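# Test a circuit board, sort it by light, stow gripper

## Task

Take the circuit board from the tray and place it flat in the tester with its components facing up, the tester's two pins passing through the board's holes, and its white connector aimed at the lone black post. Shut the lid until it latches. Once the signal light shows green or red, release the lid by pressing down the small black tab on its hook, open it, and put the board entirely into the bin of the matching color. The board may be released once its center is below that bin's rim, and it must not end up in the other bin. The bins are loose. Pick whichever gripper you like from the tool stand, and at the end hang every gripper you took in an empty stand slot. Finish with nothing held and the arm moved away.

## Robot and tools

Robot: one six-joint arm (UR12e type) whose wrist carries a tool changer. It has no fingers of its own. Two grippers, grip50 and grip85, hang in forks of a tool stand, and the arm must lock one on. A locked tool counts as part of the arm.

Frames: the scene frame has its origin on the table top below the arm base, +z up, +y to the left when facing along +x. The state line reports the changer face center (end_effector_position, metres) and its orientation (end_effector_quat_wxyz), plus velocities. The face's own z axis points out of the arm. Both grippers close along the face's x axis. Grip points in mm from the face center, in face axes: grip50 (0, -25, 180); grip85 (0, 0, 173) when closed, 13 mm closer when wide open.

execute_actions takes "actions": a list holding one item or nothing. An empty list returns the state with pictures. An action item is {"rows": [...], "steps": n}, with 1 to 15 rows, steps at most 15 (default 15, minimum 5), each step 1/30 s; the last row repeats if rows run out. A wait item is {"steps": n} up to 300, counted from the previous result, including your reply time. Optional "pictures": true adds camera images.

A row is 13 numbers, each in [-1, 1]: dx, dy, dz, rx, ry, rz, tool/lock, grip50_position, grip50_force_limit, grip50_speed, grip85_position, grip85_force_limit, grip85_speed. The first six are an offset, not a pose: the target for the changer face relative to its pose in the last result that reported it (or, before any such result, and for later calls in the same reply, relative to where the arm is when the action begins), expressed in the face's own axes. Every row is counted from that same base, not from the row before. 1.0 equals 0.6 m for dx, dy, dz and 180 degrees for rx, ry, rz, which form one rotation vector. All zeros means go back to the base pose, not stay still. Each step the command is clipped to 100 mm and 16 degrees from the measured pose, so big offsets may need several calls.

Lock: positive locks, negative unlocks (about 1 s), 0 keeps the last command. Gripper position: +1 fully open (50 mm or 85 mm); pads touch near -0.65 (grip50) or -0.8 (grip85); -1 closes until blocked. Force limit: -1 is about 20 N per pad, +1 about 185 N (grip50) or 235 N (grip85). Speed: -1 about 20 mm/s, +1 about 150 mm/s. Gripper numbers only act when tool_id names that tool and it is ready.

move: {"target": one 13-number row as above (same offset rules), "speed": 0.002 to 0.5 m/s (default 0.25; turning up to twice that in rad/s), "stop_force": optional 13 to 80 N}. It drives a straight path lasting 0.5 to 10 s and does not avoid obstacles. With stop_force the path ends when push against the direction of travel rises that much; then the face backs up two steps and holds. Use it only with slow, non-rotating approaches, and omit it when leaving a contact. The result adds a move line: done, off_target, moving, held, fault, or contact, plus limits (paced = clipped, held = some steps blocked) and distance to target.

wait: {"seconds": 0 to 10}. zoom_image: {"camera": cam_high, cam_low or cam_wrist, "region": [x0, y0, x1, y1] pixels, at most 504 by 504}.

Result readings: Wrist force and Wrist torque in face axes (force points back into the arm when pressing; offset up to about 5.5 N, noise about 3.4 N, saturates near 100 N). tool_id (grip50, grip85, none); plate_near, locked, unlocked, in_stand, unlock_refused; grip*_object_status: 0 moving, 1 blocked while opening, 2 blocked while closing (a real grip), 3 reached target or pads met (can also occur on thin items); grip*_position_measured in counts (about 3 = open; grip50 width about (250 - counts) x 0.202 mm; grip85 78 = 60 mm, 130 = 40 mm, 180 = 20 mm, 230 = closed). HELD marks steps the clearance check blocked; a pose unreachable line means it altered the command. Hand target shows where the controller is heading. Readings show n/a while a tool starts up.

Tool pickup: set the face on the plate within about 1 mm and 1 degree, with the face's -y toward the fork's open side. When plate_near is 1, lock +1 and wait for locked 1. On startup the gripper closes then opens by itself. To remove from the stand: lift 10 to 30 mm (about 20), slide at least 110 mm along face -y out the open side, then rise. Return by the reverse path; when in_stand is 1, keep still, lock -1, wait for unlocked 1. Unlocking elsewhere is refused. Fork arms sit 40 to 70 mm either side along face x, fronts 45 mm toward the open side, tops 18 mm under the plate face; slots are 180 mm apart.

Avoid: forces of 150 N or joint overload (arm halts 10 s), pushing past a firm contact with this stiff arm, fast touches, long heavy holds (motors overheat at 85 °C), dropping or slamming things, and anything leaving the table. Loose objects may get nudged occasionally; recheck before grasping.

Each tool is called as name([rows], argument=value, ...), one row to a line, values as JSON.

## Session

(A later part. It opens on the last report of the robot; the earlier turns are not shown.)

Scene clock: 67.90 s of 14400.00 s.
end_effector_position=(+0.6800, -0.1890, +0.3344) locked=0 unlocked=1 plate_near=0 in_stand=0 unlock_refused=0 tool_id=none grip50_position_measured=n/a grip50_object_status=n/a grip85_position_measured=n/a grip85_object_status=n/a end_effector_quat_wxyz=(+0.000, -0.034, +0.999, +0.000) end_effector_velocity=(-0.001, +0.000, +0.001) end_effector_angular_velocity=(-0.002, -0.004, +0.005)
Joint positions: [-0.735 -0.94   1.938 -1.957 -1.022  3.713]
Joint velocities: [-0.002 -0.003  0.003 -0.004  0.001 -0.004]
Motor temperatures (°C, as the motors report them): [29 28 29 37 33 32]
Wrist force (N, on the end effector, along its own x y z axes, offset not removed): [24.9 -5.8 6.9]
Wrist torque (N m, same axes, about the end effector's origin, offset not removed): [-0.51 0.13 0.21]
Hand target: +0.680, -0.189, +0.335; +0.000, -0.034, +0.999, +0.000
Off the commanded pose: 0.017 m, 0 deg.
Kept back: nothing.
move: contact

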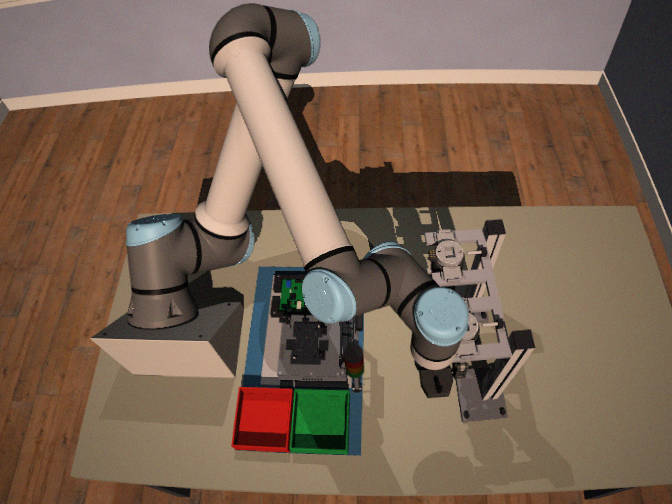

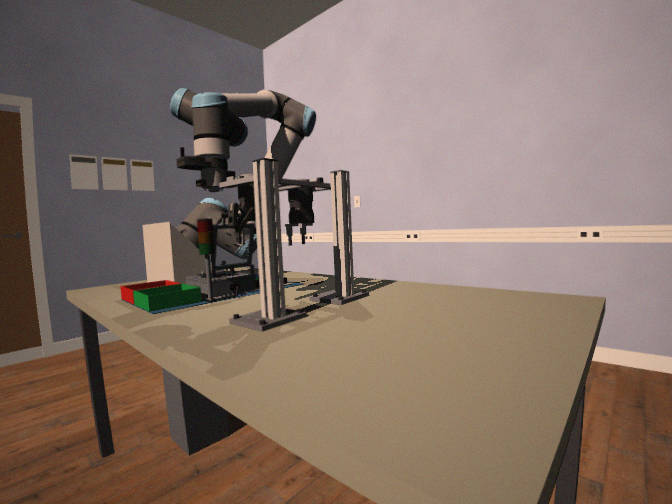

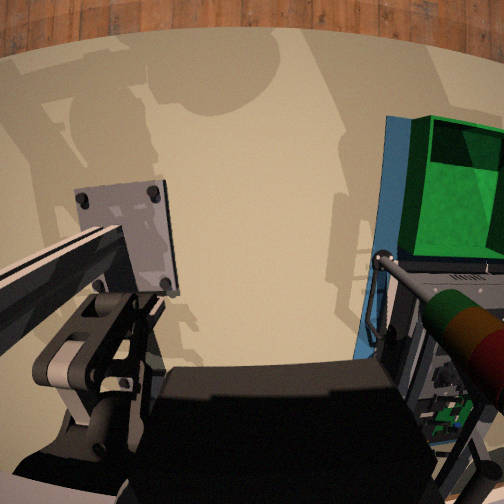

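move(target=[0.00833, 0, -0.071, 0,0,0,0,0,0,0,0,0,0], speed=0.08)

move(target=[0, 0, 0, 0,0,0.5,0,0,0,0,0,0,0], speed=0.3)

move(target=[0.1083, 0.1358, 0, 0,-0.0028,0,0,0,0,0,0,0,0], speed=0.1)

move(target=[0, 0, 0.05, 0,0,0,0,0,0,0,0,0,0], speed=0.01, stop_force=15)

Scene clock: 69.07 s of 14400.00 s.
end_effector_position=(+0.6751, -0.1894, +0.3768) locked=0 unlocked=1 plate_near=0 in_stand=0 unlock_refused=0 tool_id=none grip50_position_measured=n/a grip50_object_status=n/a grip85_position_measured=n/a grip85_object_status=n/a end_effector_quat_wxyz=(+0.000, -0.034, +0.999, +0.000) end_effector_velocity=(-0.000, -0.000, +0.002) end_effector_angular_velocity=(-0.000, +0.001, +0.000)
Joint positions: [-0.768 -0.971  1.908 -1.88  -1.041  3.682]
Joint velocities: [-0.001 -0.001 -0.001  0.003 -0.001 -0.002]
Motor temperatures (°C, as the motors report them): [29 28 29 37 33 32]
Wrist force (N, on the end effector, along its own x y z axes, offset not removed): [-1.1 -2.9 0.5]
Wrist torque (N m, same axes, about the end effector's origin, offset not removed): [-0.19 0.05 0.19]
Hand target: +0.675, -0.189, +0.377; +0.000, -0.034, +0.999, +0.000
Off the commanded pose: 0.000 m, 0 deg.
Kept back: nothing.
move: done

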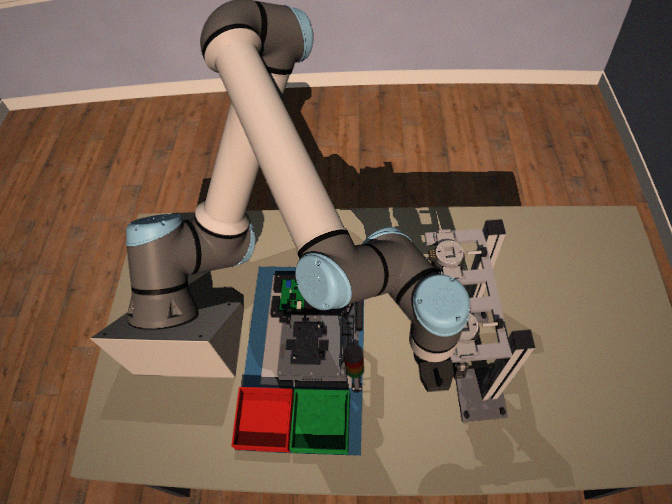

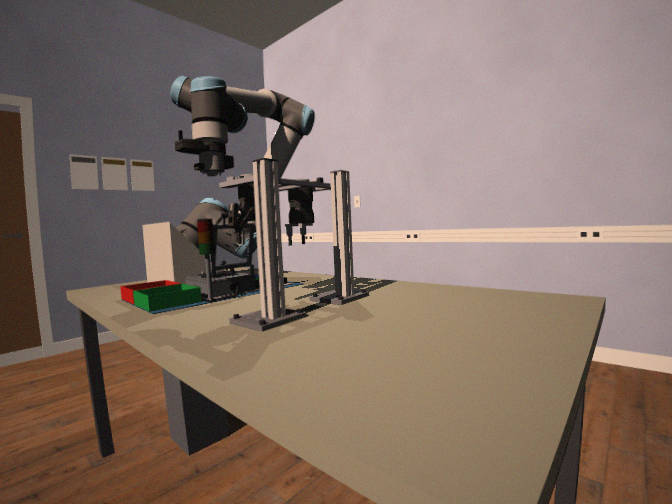

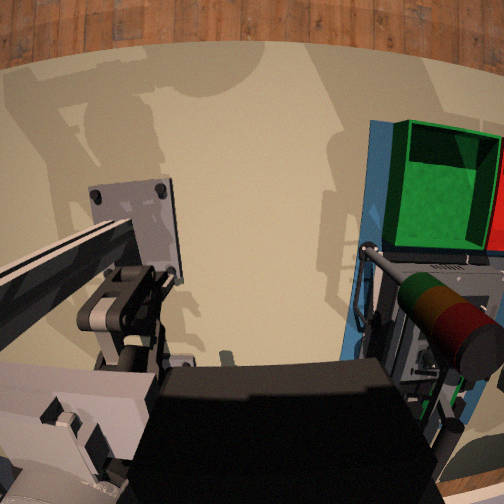

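Scene clock: 72.20 s of 14400.00 s.
end_effector_position=(+0.6751, -0.1895, +0.3768) locked=0 unlocked=1 plate_near=0 in_stand=0 unlock_refused=0 tool_id=none grip50_position_measured=n/a grip50_object_status=n/a grip85_position_measured=n/a grip85_object_status=n/a end_effector_quat_wxyz=(+0.000, +0.682, +0.731, +0.000) end_effector_velocity=(-0.000, +0.000, -0.000) end_effector_angular_velocity=(-0.002, +0.001, -0.012)
Joint positions: [-0.768 -0.971  1.908 -1.88  -1.041  5.252]
Joint velocities: [ 0.    -0.001  0.001 -0.001 -0.002  0.013]
Motor temperatures (°C, as the motors report them): [29 28 29 37 33 32]
Wrist force (N, on the end effector, along its own x y z axes, offset not removed): [-0.8 -0.7 -0.3]
Wrist torque (N m, same axes, about the end effector's origin, offset not removed): [-0.10 0.04 0.06]
Hand target: +0.675, -0.189, +0.377; +0.000, +0.683, +0.731, +0.000
Off the commanded pose: 0.000 m, 0 deg.
Kept back: nothing.
move: done

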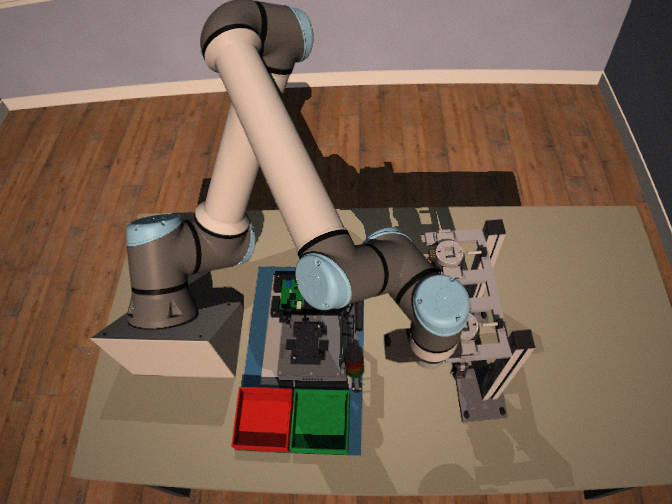

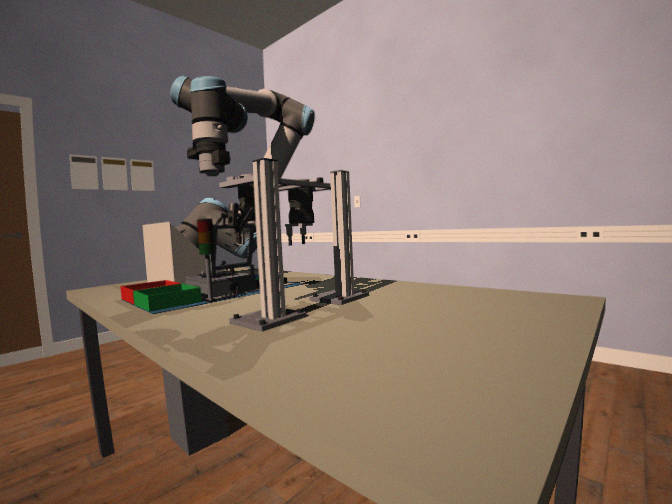

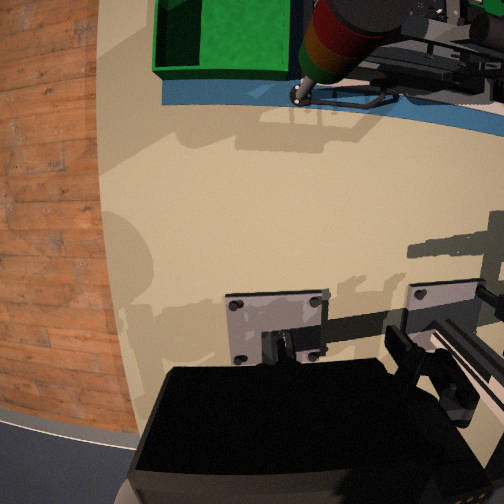

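Scene clock: 73.70 s of 14400.00 s.
end_effector_position=(+0.7517, -0.1192, +0.3770) locked=0 unlocked=1 plate_near=0 in_stand=0 unlock_refused=0 tool_id=none grip50_position_measured=n/a grip50_object_status=n/a grip85_position_measured=n/a grip85_object_status=n/a end_effector_quat_wxyz=(+0.003, +0.682, +0.731, -0.003) end_effector_velocity=(+0.001, +0.001, +0.000) end_effector_angular_velocity=(-0.000, -0.000, +0.000)
Joint positions: [-0.657 -0.989  1.818 -1.839 -0.984  5.364]
Joint velocities: [ 0.002  0.    -0.002  0.001  0.001  0.002]
Motor temperatures (°C, as the motors report them): [29 28 29 37 33 32]
Wrist force (N, on the end effector, along its own x y z axes, offset not removed): [-2.5 -1.2 0.5]
Wrist torque (N m, same axes, about the end effector's origin, offset not removed): [-0.18 0.21 0.20]
Hand target: +0.752, -0.119, +0.377; +0.003, +0.682, +0.731, -0.003
Off the commanded pose: 0.000 m, 0 deg.
Kept back: nothing.
move: done

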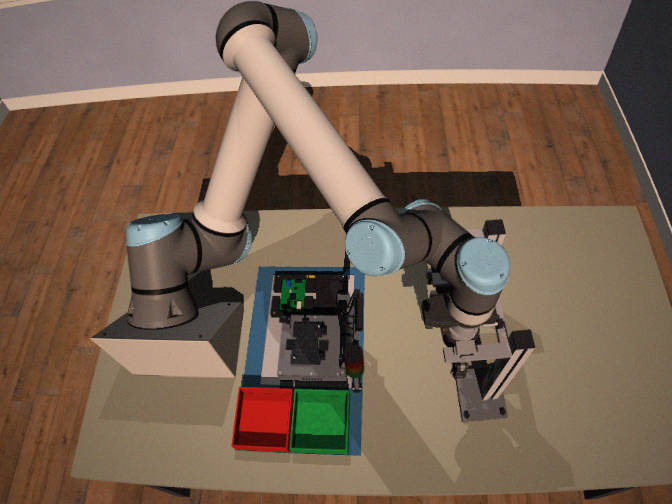

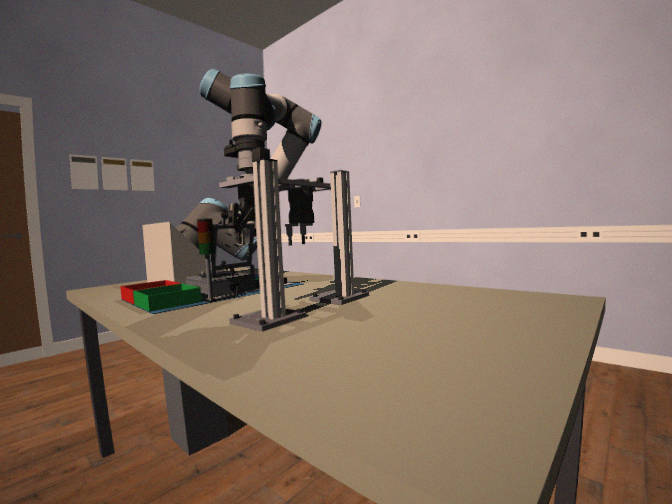

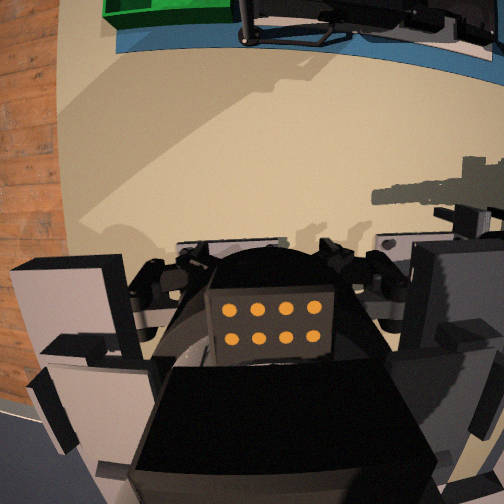

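Scene clock: 75.73 s of 14400.00 s.
end_effector_position=(+0.7518, -0.1193, +0.3603) locked=0 unlocked=1 plate_near=1 in_stand=1 unlock_refused=0 tool_id=none grip50_position_measured=n/a grip50_object_status=n/a grip85_position_measured=n/a grip85_object_status=n/a end_effector_quat_wxyz=(+0.003, +0.683, +0.731, -0.002) end_effector_velocity=(-0.001, +0.000, +0.001) end_effector_angular_velocity=(+0.003, +0.002, -0.002)
Joint positions: [-0.646 -0.98   1.834 -1.869 -0.978  5.376]
Joint velocities: [-0.001 -0.001 -0.001  0.007 -0.    -0.002]
Motor temperatures (°C, as the motors report them): [29 28 29 37 33 32]
Wrist force (N, on the end effector, along its own x y z axes, offset not removed): [-0.2 5.3 -28.1]
Wrist torque (N m, same axes, about the end effector's origin, offset not removed): [-0.09 1.04 0.32]
Hand target: +0.752, -0.119, +0.361; +0.003, +0.682, +0.731, -0.003
Off the commanded pose: 0.013 m, 0 deg.
Kept back: nothing.
move: contact

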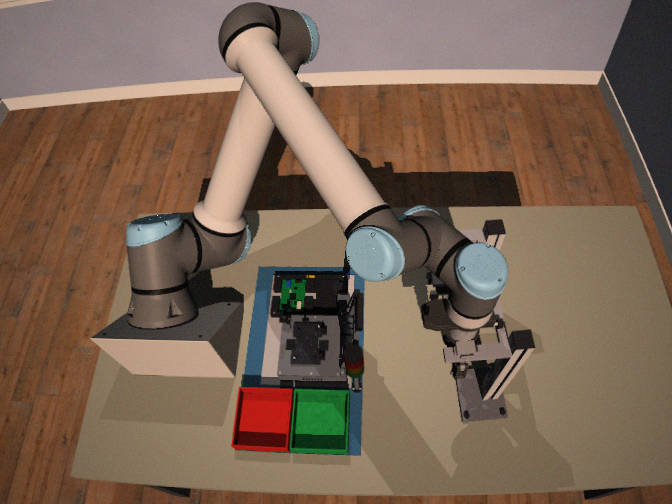

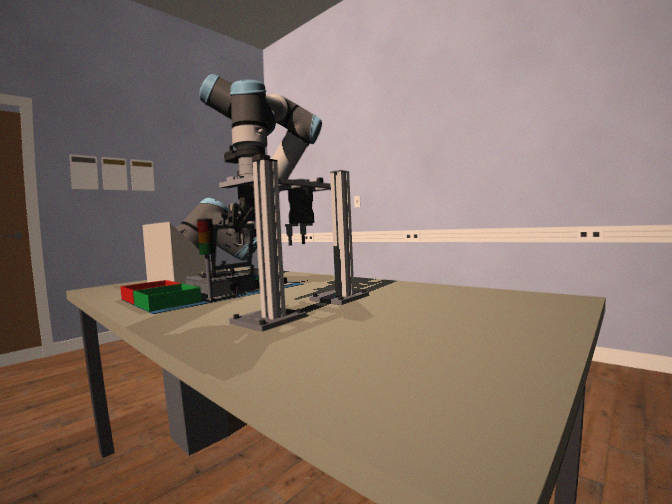

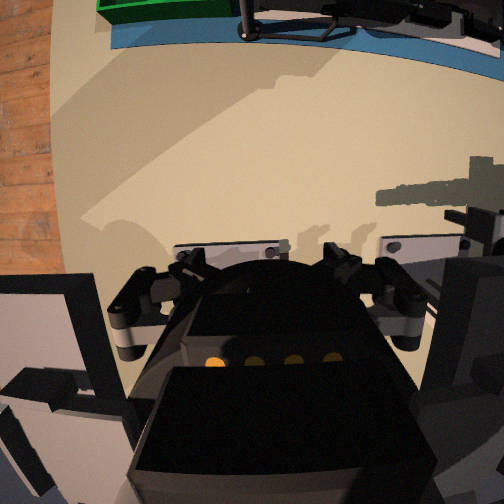

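Seated. Lock.

execute_actions([
  {"rows": [[0,0,0,0,0.002,0,1,1,0,0,1,0,1]], "steps": 15},
])

execute_actions([
  {"steps": 30},
])

Scene clock: 76.27 s of 14400.00 s.
end_effector_position=(+0.7517, -0.1193, +0.3604) locked=0 unlocked=0 plate_near=1 in_stand=1 unlock_refused=0 tool_id=none grip50_position_measured=n/a grip50_object_status=n/a grip85_position_measured=n/a grip85_object_status=n/a end_effector_quat_wxyz=(+0.001, +0.683, +0.731, -0.001) end_effector_velocity=(+0.000, -0.001, -0.000) end_effector_angular_velocity=(+0.003, -0.001, +0.002)
Joint positions: [-0.647 -0.979  1.832 -1.863 -0.974  5.372]
Joint velocities: [-0.001  0.002 -0.001  0.003  0.002 -0.004]
Motor temperatures (°C, as the motors report them): [29 28 29 37 33 32]
Wrist force (N, on the end effector, along its own x y z axes, offset not removed): [4.0 -5.7 -15.3]
Wrist torque (N m, same axes, about the end effector's origin, offset not removed): [-0.10 0.54 0.16]
Steps of this call (steps 1 to 6: nothing new was sent; steps 7 to 16: the first 10 steps of this action). Readings (end_effector_position | what the end effector reports):
7: (+0.7517, -0.1193, +0.3605) | locked=0 unlocked=0 plate_near=1 in_stand=1 unlock_refused=0 tool_id=none grip50_position_measured=n/a grip50_object_status=n/a grip85_position_measured=n/a grip85_object_status=n/a
8: (+0.7516, -0.1192, +0.3606) | locked=0 unlocked=0 plate_near=1 in_stand=1 unlock_refused=0 tool_id=none grip50_position_measured=n/a grip50_object_status=n/a grip85_position_measured=n/a grip85_object_status=n/a
10: (+0.7517, -0.1192, +0.3605) | locked=0 unlocked=0 plate_near=1 in_stand=1 unlock_refused=0 tool_id=none grip50_position_measured=n/a grip50_object_status=n/a grip85_position_measured=n/a grip85_object_status=n/a
14: (+0.7517, -0.1193, +0.3604) | locked=0 unlocked=0 plate_near=1 in_stand=1 unlock_refused=0 tool_id=none grip50_position_measured=n/a grip50_object_status=n/a grip85_position_measured=n/a grip85_object_status=n/a
16: the state above

Scene clock: 77.27 s of 14400.00 s.
end_effector_position=(+0.7518, -0.1193, +0.3604) locked=1 unlocked=0 plate_near=1 in_stand=1 unlock_refused=0 tool_id=grip85 grip50_position_measured=n/a grip50_object_status=n/a grip85_position_measured=n/a grip85_object_status=n/a end_effector_quat_wxyz=(+0.001, +0.682, +0.731, -0.000) end_effector_velocity=(+0.000, +0.000, +0.000) end_effector_angular_velocity=(+0.000, -0.001, -0.001)
Joint positions: [-0.647 -0.979  1.832 -1.862 -0.974  5.372]
Joint velocities: [-0.     0.    -0.     0.     0.001  0.001]
Motor temperatures (°C, as the motors report them): [29 28 29 37 33 32]
Wrist force (N, on the end effector, along its own x y z axes, offset not removed): [2.8 -1.9 -32.0]
Wrist torque (N m, same axes, about the end effector's origin, offset not removed): [0.70 2.22 -0.13]
Hand target: +0.752, -0.119, +0.360; +0.001, +0.683, +0.731, -0.000
Off the commanded pose: 0.000 m, 0 deg.
Kept back: nothing.
Steps of this call (steps 1 to 5: the last 5 steps of your previous action; steps 6 to 30: nothing new was sent). Readings (end_effector_position | what the end effector reports):
1: (+0.7518, -0.1193, +0.3604) | locked=0 unlocked=0 plate_near=1 in_stand=1 unlock_refused=0 tool_id=none grip50_position_measured=n/a grip50_object_status=n/a grip85_position_measured=n/a grip85_object_status=n/a
2: (+0.7518, -0.1193, +0.3604) | locked=0 unlocked=0 plate_near=1 in_stand=1 unlock_refused=0 tool_id=none grip50_position_measured=n/a grip50_object_status=n/a grip85_position_measured=n/a grip85_object_status=n/a
4: (+0.7518, -0.1193, +0.3604) | locked=0 unlocked=0 plate_near=1 in_stand=1 unlock_refused=0 tool_id=none grip50_position_measured=n/a grip50_object_status=n/a grip85_position_measured=n/a grip85_object_status=n/a
8: (+0.7518, -0.1193, +0.3603) | locked=0 unlocked=0 plate_near=1 in_stand=1 unlock_refused=0 tool_id=none grip50_position_measured=n/a grip50_object_status=n/a grip85_position_measured=n/a grip85_object_status=n/a
30: the state above

move(target=[0, 0, -0.035, 0,0,0,0,1,0,0,1,0,1], speed=0.05)

move(target=[0, -0.2, 0, 0,0,0,0,1,0,0,1,0,1], speed=0.1)

move(target=[0.1, -0.1, -0.22, 0,0,0.021,0,1,0,0,1,0,1], speed=0.3)

move(target=[0.0, -0.2, 0, 0,0,0,0,1,0,0,1,0,1], speed=0.3)

Scene clock: 78.43 s of 14400.00 s.
end_effector_position=(+0.7518, -0.1193, +0.3813) locked=1 unlocked=0 plate_near=1 in_stand=0 unlock_refused=0 tool_id=grip85 grip50_position_measured=n/a grip50_object_status=n/a grip85_position_measured=n/a grip85_object_status=n/a end_effector_quat_wxyz=(+0.001, +0.682, +0.731, -0.000) end_effector_velocity=(-0.000, +0.000, +0.001) end_effector_angular_velocity=(+0.001, -0.000, +0.000)
Joint positions: [-0.661 -0.99   1.812 -1.824 -0.982  5.357]
Joint velocities: [-0.001 -0.001 -0.001  0.003 -0.    -0.002]
Motor temperatures (°C, as the motors report them): [29 28 29 37 33 32]
Wrist force (N, on the end effector, along its own x y z axes, offset not removed): [-0.8 0.8 5.1]
Wrist torque (N m, same axes, about the end effector's origin, offset not removed): [-0.04 0.15 0.04]
Hand target: +0.752, -0.119, +0.381; +0.001, +0.682, +0.731, -0.000
Off the commanded pose: 0.000 m, 0 deg.
Kept back: nothing.
move: done

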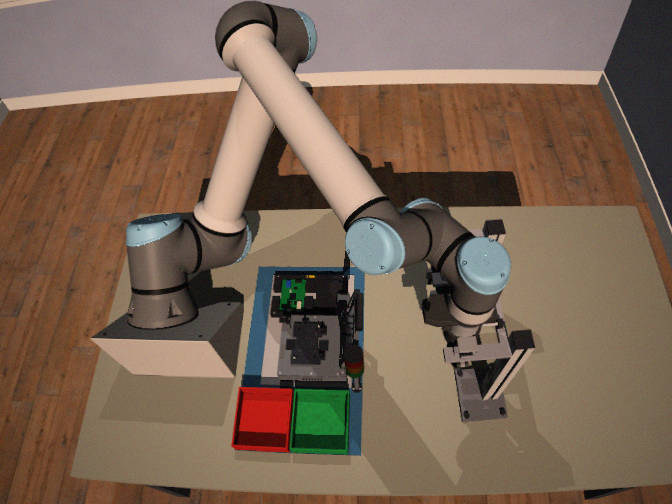

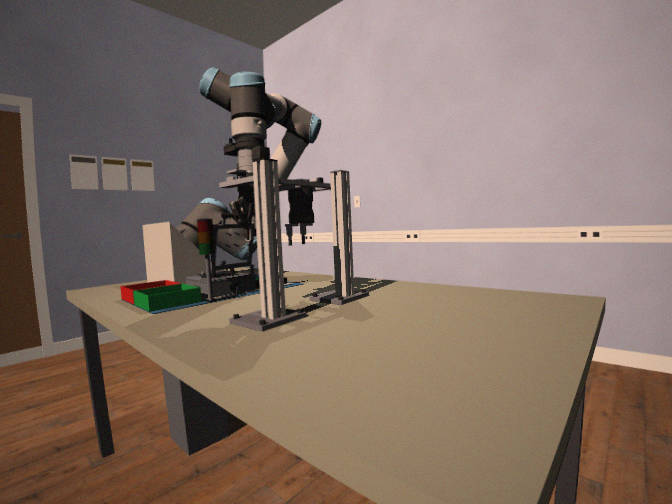

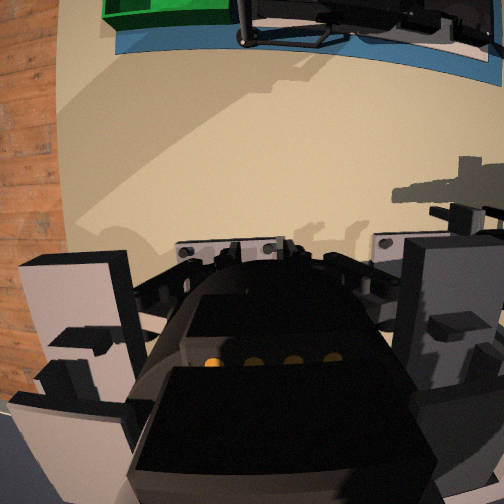

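Scene clock: 80.10 s of 14400.00 s.
end_effector_position=(+0.6322, -0.1275, +0.3811) locked=1 unlocked=0 plate_near=1 in_stand=0 unlock_refused=0 tool_id=grip85 grip50_position_measured=n/a grip50_object_status=n/a grip85_position_measured=n/a grip85_object_status=n/a end_effector_quat_wxyz=(+0.001, +0.682, +0.731, -0.000) end_effector_velocity=(-0.002, -0.000, +0.000) end_effector_angular_velocity=(-0.001, +0.000, -0.000)
Joint positions: [-0.77  -1.101  2.018 -1.861 -1.043  5.251]
Joint velocities: [-0.002 -0.002  0.002 -0.001 -0.002 -0.001]
Motor temperatures (°C, as the motors report them): [29 28 29 37 33 32]
Wrist force (N, on the end effector, along its own x y z axes, offset not removed): [-0.3 -6.1 -0.3]
Wrist torque (N m, same axes, about the end effector's origin, offset not removed): [-0.47 0.19 0.08]
Hand target: +0.632, -0.128, +0.381; +0.001, +0.682, +0.731, -0.000
Off the commanded pose: 0.000 m, 0 deg.
Kept back: nothing.
move: done

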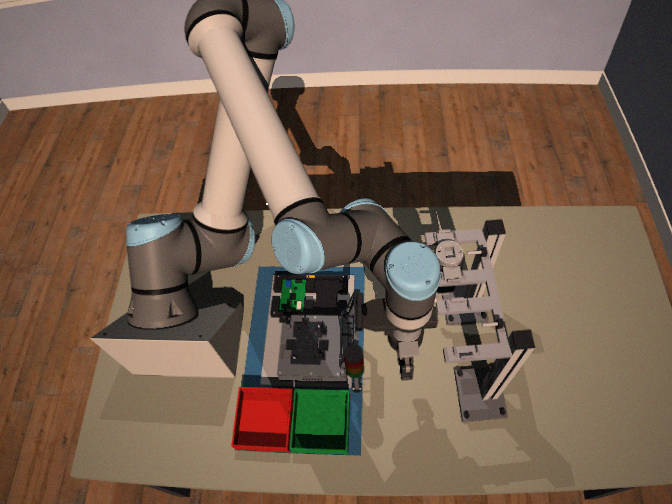

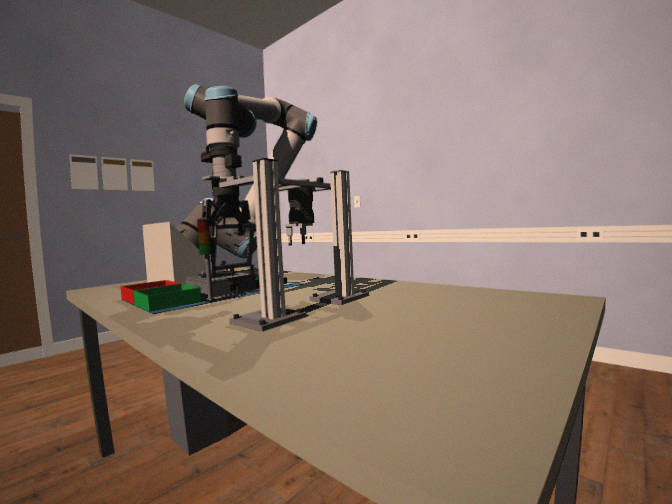

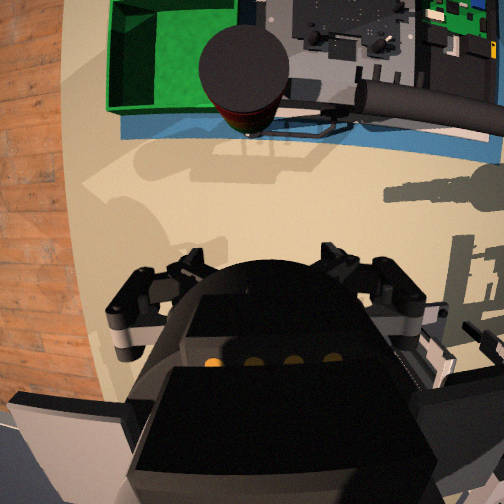

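Scene clock: 81.23 s of 14400.00 s.
end_effector_position=(+0.5681, -0.0718, +0.5128) locked=1 unlocked=0 plate_near=1 in_stand=0 unlock_refused=0 tool_id=grip85 grip50_position_measured=n/a grip50_object_status=n/a grip85_position_measured=3 grip85_object_status=3 end_effector_quat_wxyz=(+0.001, +0.706, +0.708, -0.000) end_effector_velocity=(-0.001, +0.001, +0.002) end_effector_angular_velocity=(-0.001, -0.000, -0.001)
Joint positions: [-0.889 -1.3    1.983 -1.577 -1.115  5.209]
Joint velocities: [-0.001 -0.002 -0.001  0.003 -0.001 -0.   ]
Motor temperatures (°C, as the motors report them): [29 28 29 37 33 32]
Wrist force (N, on the end effector, along its own x y z axes, offset not removed): [-6.1 -3.6 0.7]
Wrist torque (N m, same axes, about the end effector's origin, offset not removed): [-0.36 0.37 0.06]
Hand target: +0.568, -0.072, +0.513; +0.001, +0.706, +0.708, -0.000
Off the commanded pose: 0.000 m, 0 deg.
Kept back: nothing.
move: done

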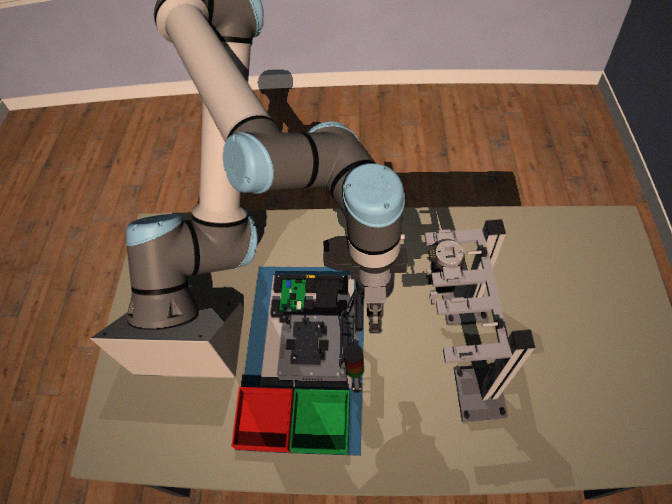

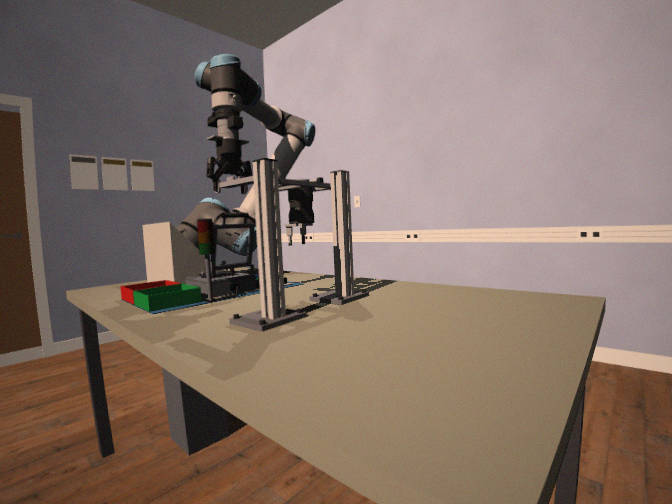

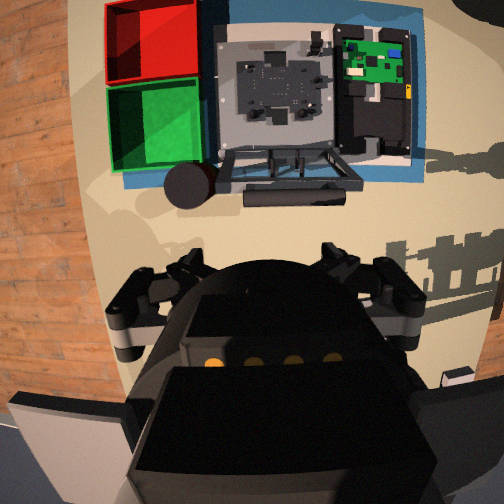

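Scene clock: 82.27 s of 14400.00 s.
end_effector_position=(+0.4483, -0.0722, +0.5126) locked=1 unlocked=0 plate_near=1 in_stand=0 unlock_refused=0 tool_id=grip85 grip50_position_measured=n/a grip50_object_status=n/a grip85_position_measured=3 grip85_object_status=3 end_effector_quat_wxyz=(+0.001, +0.706, +0.708, -0.000) end_effector_velocity=(-0.001, +0.000, +0.000) end_effector_angular_velocity=(-0.000, -0.000, -0.000)
Joint positions: [-1.042 -1.431  2.143 -1.555 -1.214  5.082]
Joint velocities: [-0.002 -0.002  0.001  0.001 -0.001 -0.002]
Motor temperatures (°C, as the motors report them): [29 28 29 37 33 32]
Wrist force (N, on the end effector, along its own x y z axes, offset not removed): [-5.6 3.2 0.7]
Wrist torque (N m, same axes, about the end effector's origin, offset not removed): [0.14 0.38 0.01]
Hand target: +0.448, -0.072, +0.513; +0.001, +0.706, +0.708, -0.000
Off the commanded pose: 0.000 m, 0 deg.
Kept back: nothing.
move: done

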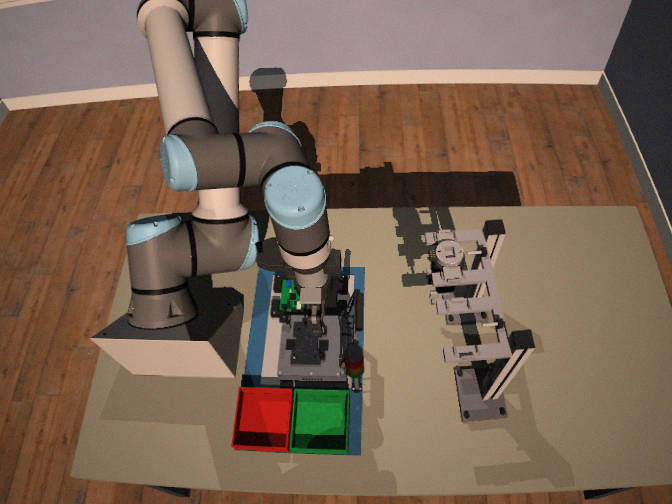

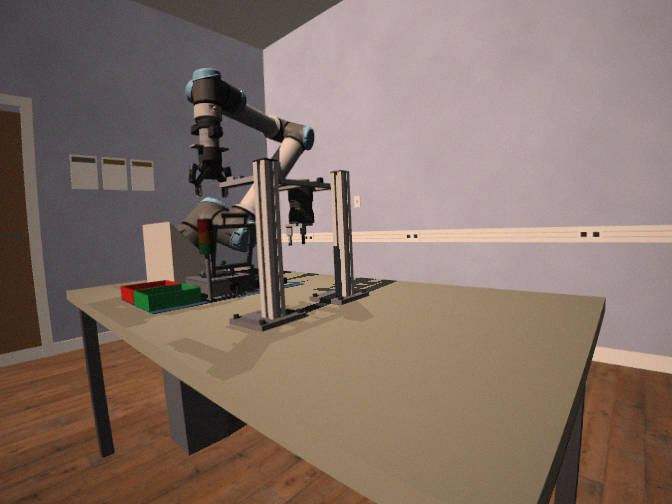

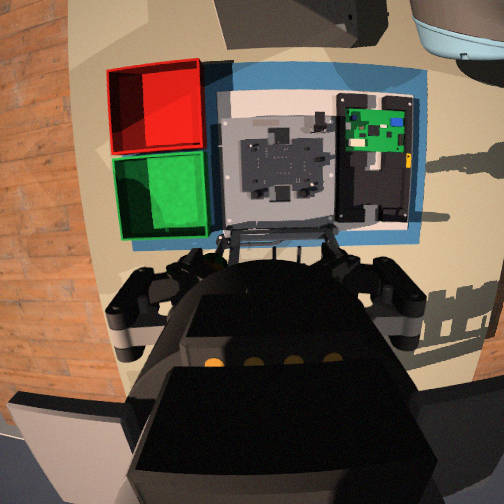

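zoom_image(camera="cam_wrist", region=[210, 80, 460, 250])

Region (210, 80, 460, 250) of cam_wrist's 504x504 image, scaled by 2.016, with more detail than that image has; it fills the top 343 rows of this view, and the rest is white.

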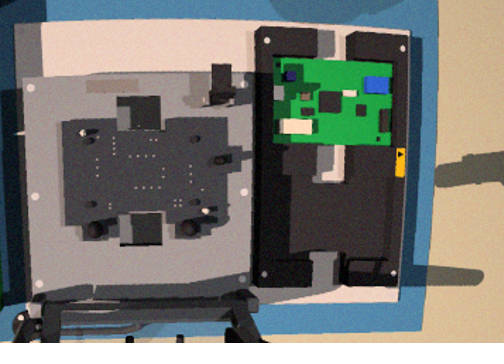

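move(target=[0.317, -0.227, 0.3, 0,0,-0.5,0,1,0,0,1,0,1], speed=0.3)

Scene clock: 85.93 s of 14400.00 s.
end_effector_position=(+0.3118, +0.1171, +0.3323) locked=1 unlocked=0 plate_near=1 in_stand=0 unlock_refused=0 tool_id=grip85 grip50_position_measured=n/a grip50_object_status=n/a grip85_position_measured=3 grip85_object_status=3 end_effector_quat_wxyz=(+0.001, -0.001, +1.000, -0.001) end_effector_velocity=(-0.001, +0.002, -0.001) end_effector_angular_velocity=(+0.001, -0.002, +0.011)
Joint positions: [-1.016 -1.987  2.577 -1.441 -1.197  3.533]
Joint velocities: [-0.001 -0.006  0.002  0.005  0.001 -0.012]
Motor temperatures (°C, as the motors report them): [29 28 29 37 33 32]
Wrist force (N, on the end effector, along its own x y z axes, offset not removed): [-1.9 -2.3 1.4]
Wrist torque (N m, same axes, about the end effector's origin, offset not removed): [-0.24 0.22 0.16]
Hand target: +0.312, +0.117, +0.332; +0.001, -0.001, +1.000, -0.001
Off the commanded pose: 0.000 m, 0 deg.
Kept back: nothing.
move: done

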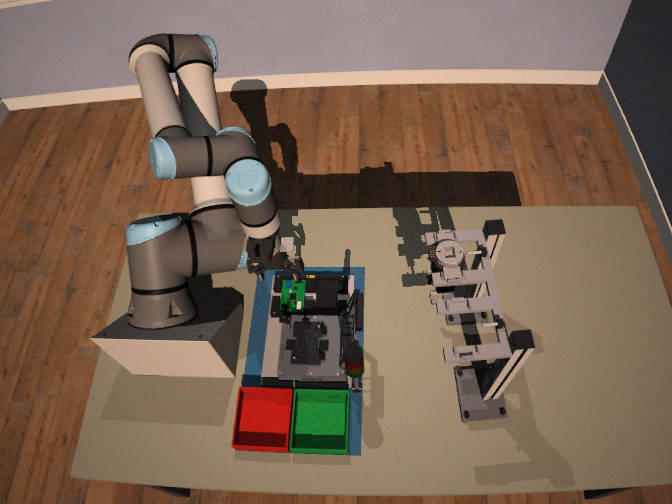

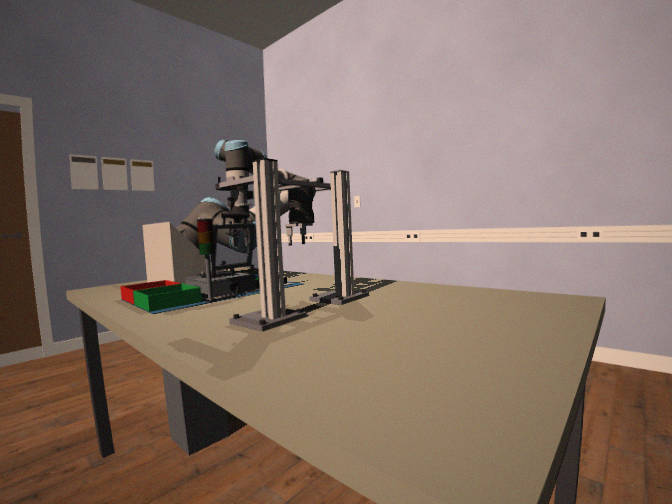

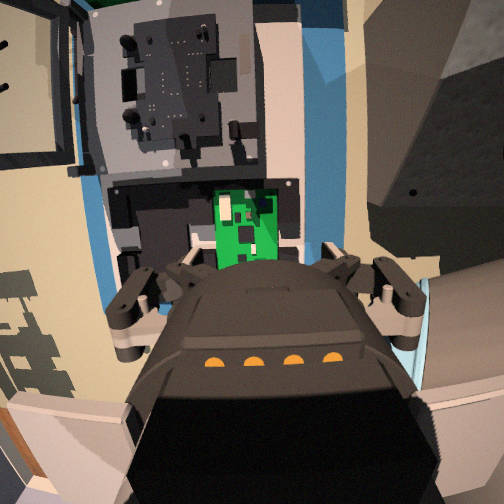

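move(target=[-0.025, 0, 0.12, 0,0,0,0,1,0,0,1,0,1], speed=0.15)

zoom_image(camera="cam_high", region=[230, 220, 390, 340])

Scene clock: 87.20 s of 14400.00 s.
end_effector_position=(+0.3268, +0.1171, +0.2604) locked=1 unlocked=0 plate_near=1 in_stand=0 unlock_refused=0 tool_id=grip85 grip50_position_measured=n/a grip50_object_status=n/a grip85_position_measured=3 grip85_object_status=3 end_effector_quat_wxyz=(+0.001, -0.001, +1.000, -0.001) end_effector_velocity=(+0.001, -0.000, -0.002) end_effector_angular_velocity=(-0.000, +0.000, -0.001)
Joint positions: [-0.883 -1.913  2.662 -1.645 -1.112  3.645]
Joint velocities: [ 0.004  0.005  0.001 -0.008  0.002  0.005]
Motor temperatures (°C, as the motors report them): [29 28 29 37 33 32]
Wrist force (N, on the end effector, along its own x y z axes, offset not removed): [0.8 -2.0 -2.3]
Wrist torque (N m, same axes, about the end effector's origin, offset not removed): [-0.22 -0.07 0.07]
Hand target: +0.327, +0.117, +0.260; +0.001, -0.001, +1.000, -0.001
Off the commanded pose: 0.000 m, 0 deg.
Kept back: nothing.
move: done

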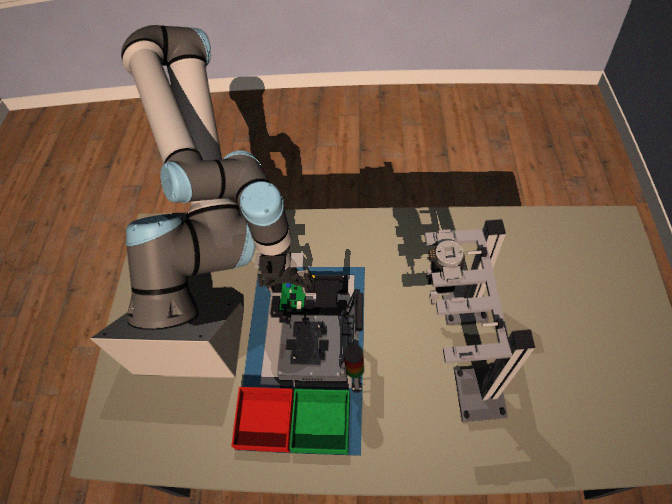

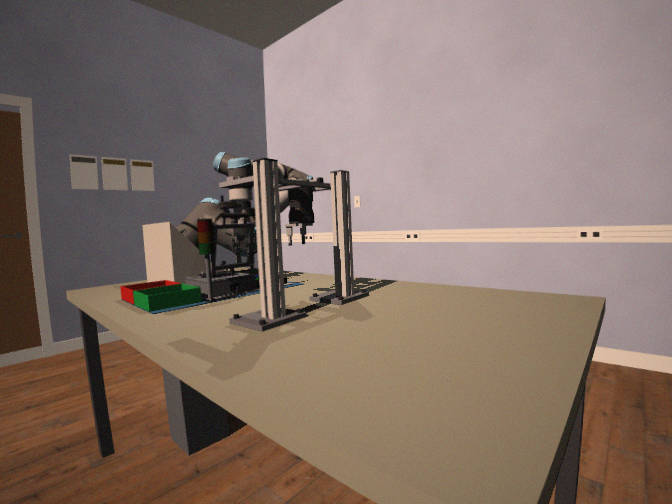

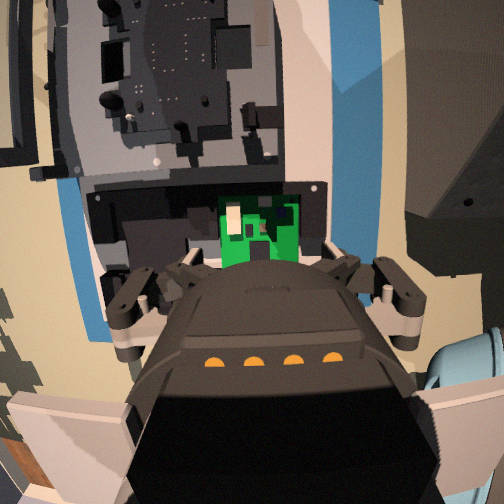

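Region (230, 220, 390, 340) of cam_high's 672x504 image, scaled by 3.150, with more detail than that image has; it fills the top 378 rows of this view, and the rest is white.

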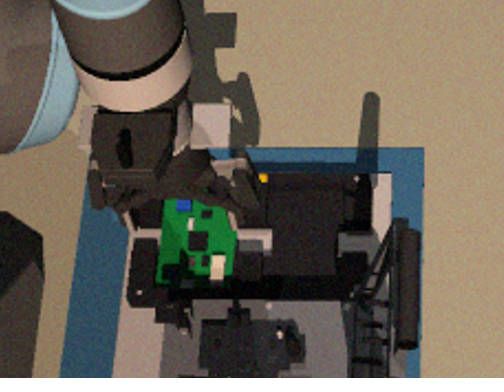

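move(target=[0, 0.004, 0.075, 0,0,0,0,1,0,0,1,0,1], speed=0.02, stop_force=13)

zoom_image(camera="cam_wrist", region=[150, 150, 380, 300])

Scene clock: 89.97 s of 14400.00 s.
end_effector_position=(+0.3268, +0.1195, +0.2156) locked=1 unlocked=0 plate_near=1 in_stand=0 unlock_refused=0 tool_id=grip85 grip50_position_measured=n/a grip50_object_status=n/a grip85_position_measured=3 grip85_object_status=3 end_effector_quat_wxyz=(+0.001, -0.001, +1.000, -0.001) end_effector_velocity=(-0.000, +0.000, -0.002) end_effector_angular_velocity=(+0.000, +0.000, -0.000)
Joint positions: [-0.811 -1.865  2.719 -1.779 -1.067  3.71 ]
Joint velocities: [ 0.003  0.003  0.002 -0.006  0.001  0.003]
Motor temperatures (°C, as the motors report them): [29 28 29 37 33 32]
Wrist force (N, on the end effector, along its own x y z axes, offset not removed): [-2.1 -0.4 1.3]
Wrist torque (N m, same axes, about the end effector's origin, offset not removed): [-0.35 0.23 0.04]
Hand target: +0.327, +0.119, +0.215; +0.001, -0.001, +1.000, -0.001
Off the commanded pose: 0.000 m, 0 deg.
Kept back: nothing.
move: done

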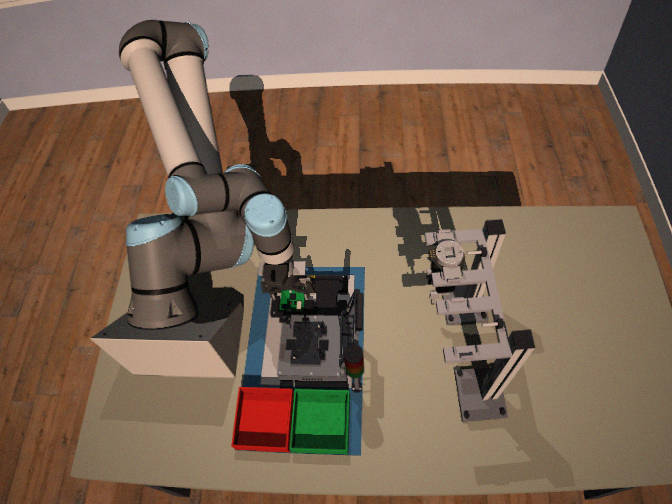

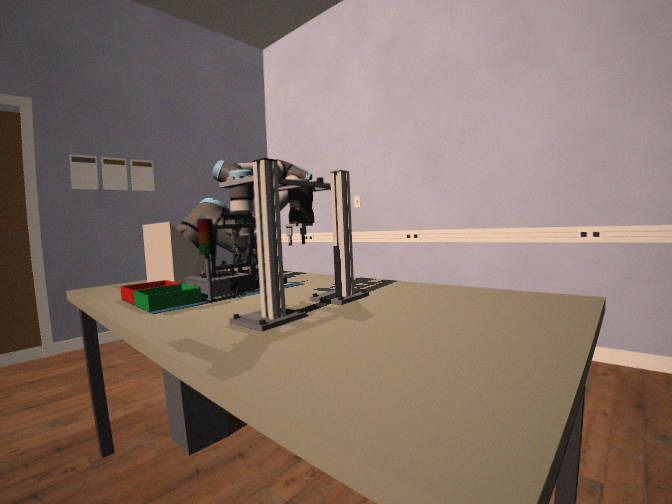

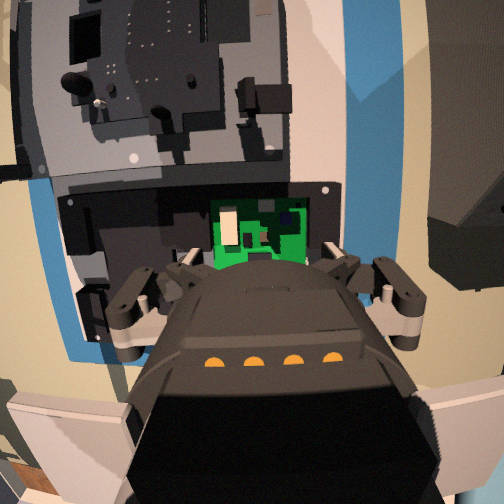

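Region (150, 150, 380, 300) of cam_wrist's 504x504 image, scaled by 2.191, with more detail than that image has; it fills the top 329 rows of this view, and the rest is white.

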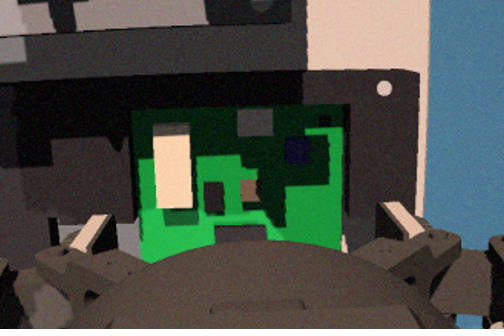

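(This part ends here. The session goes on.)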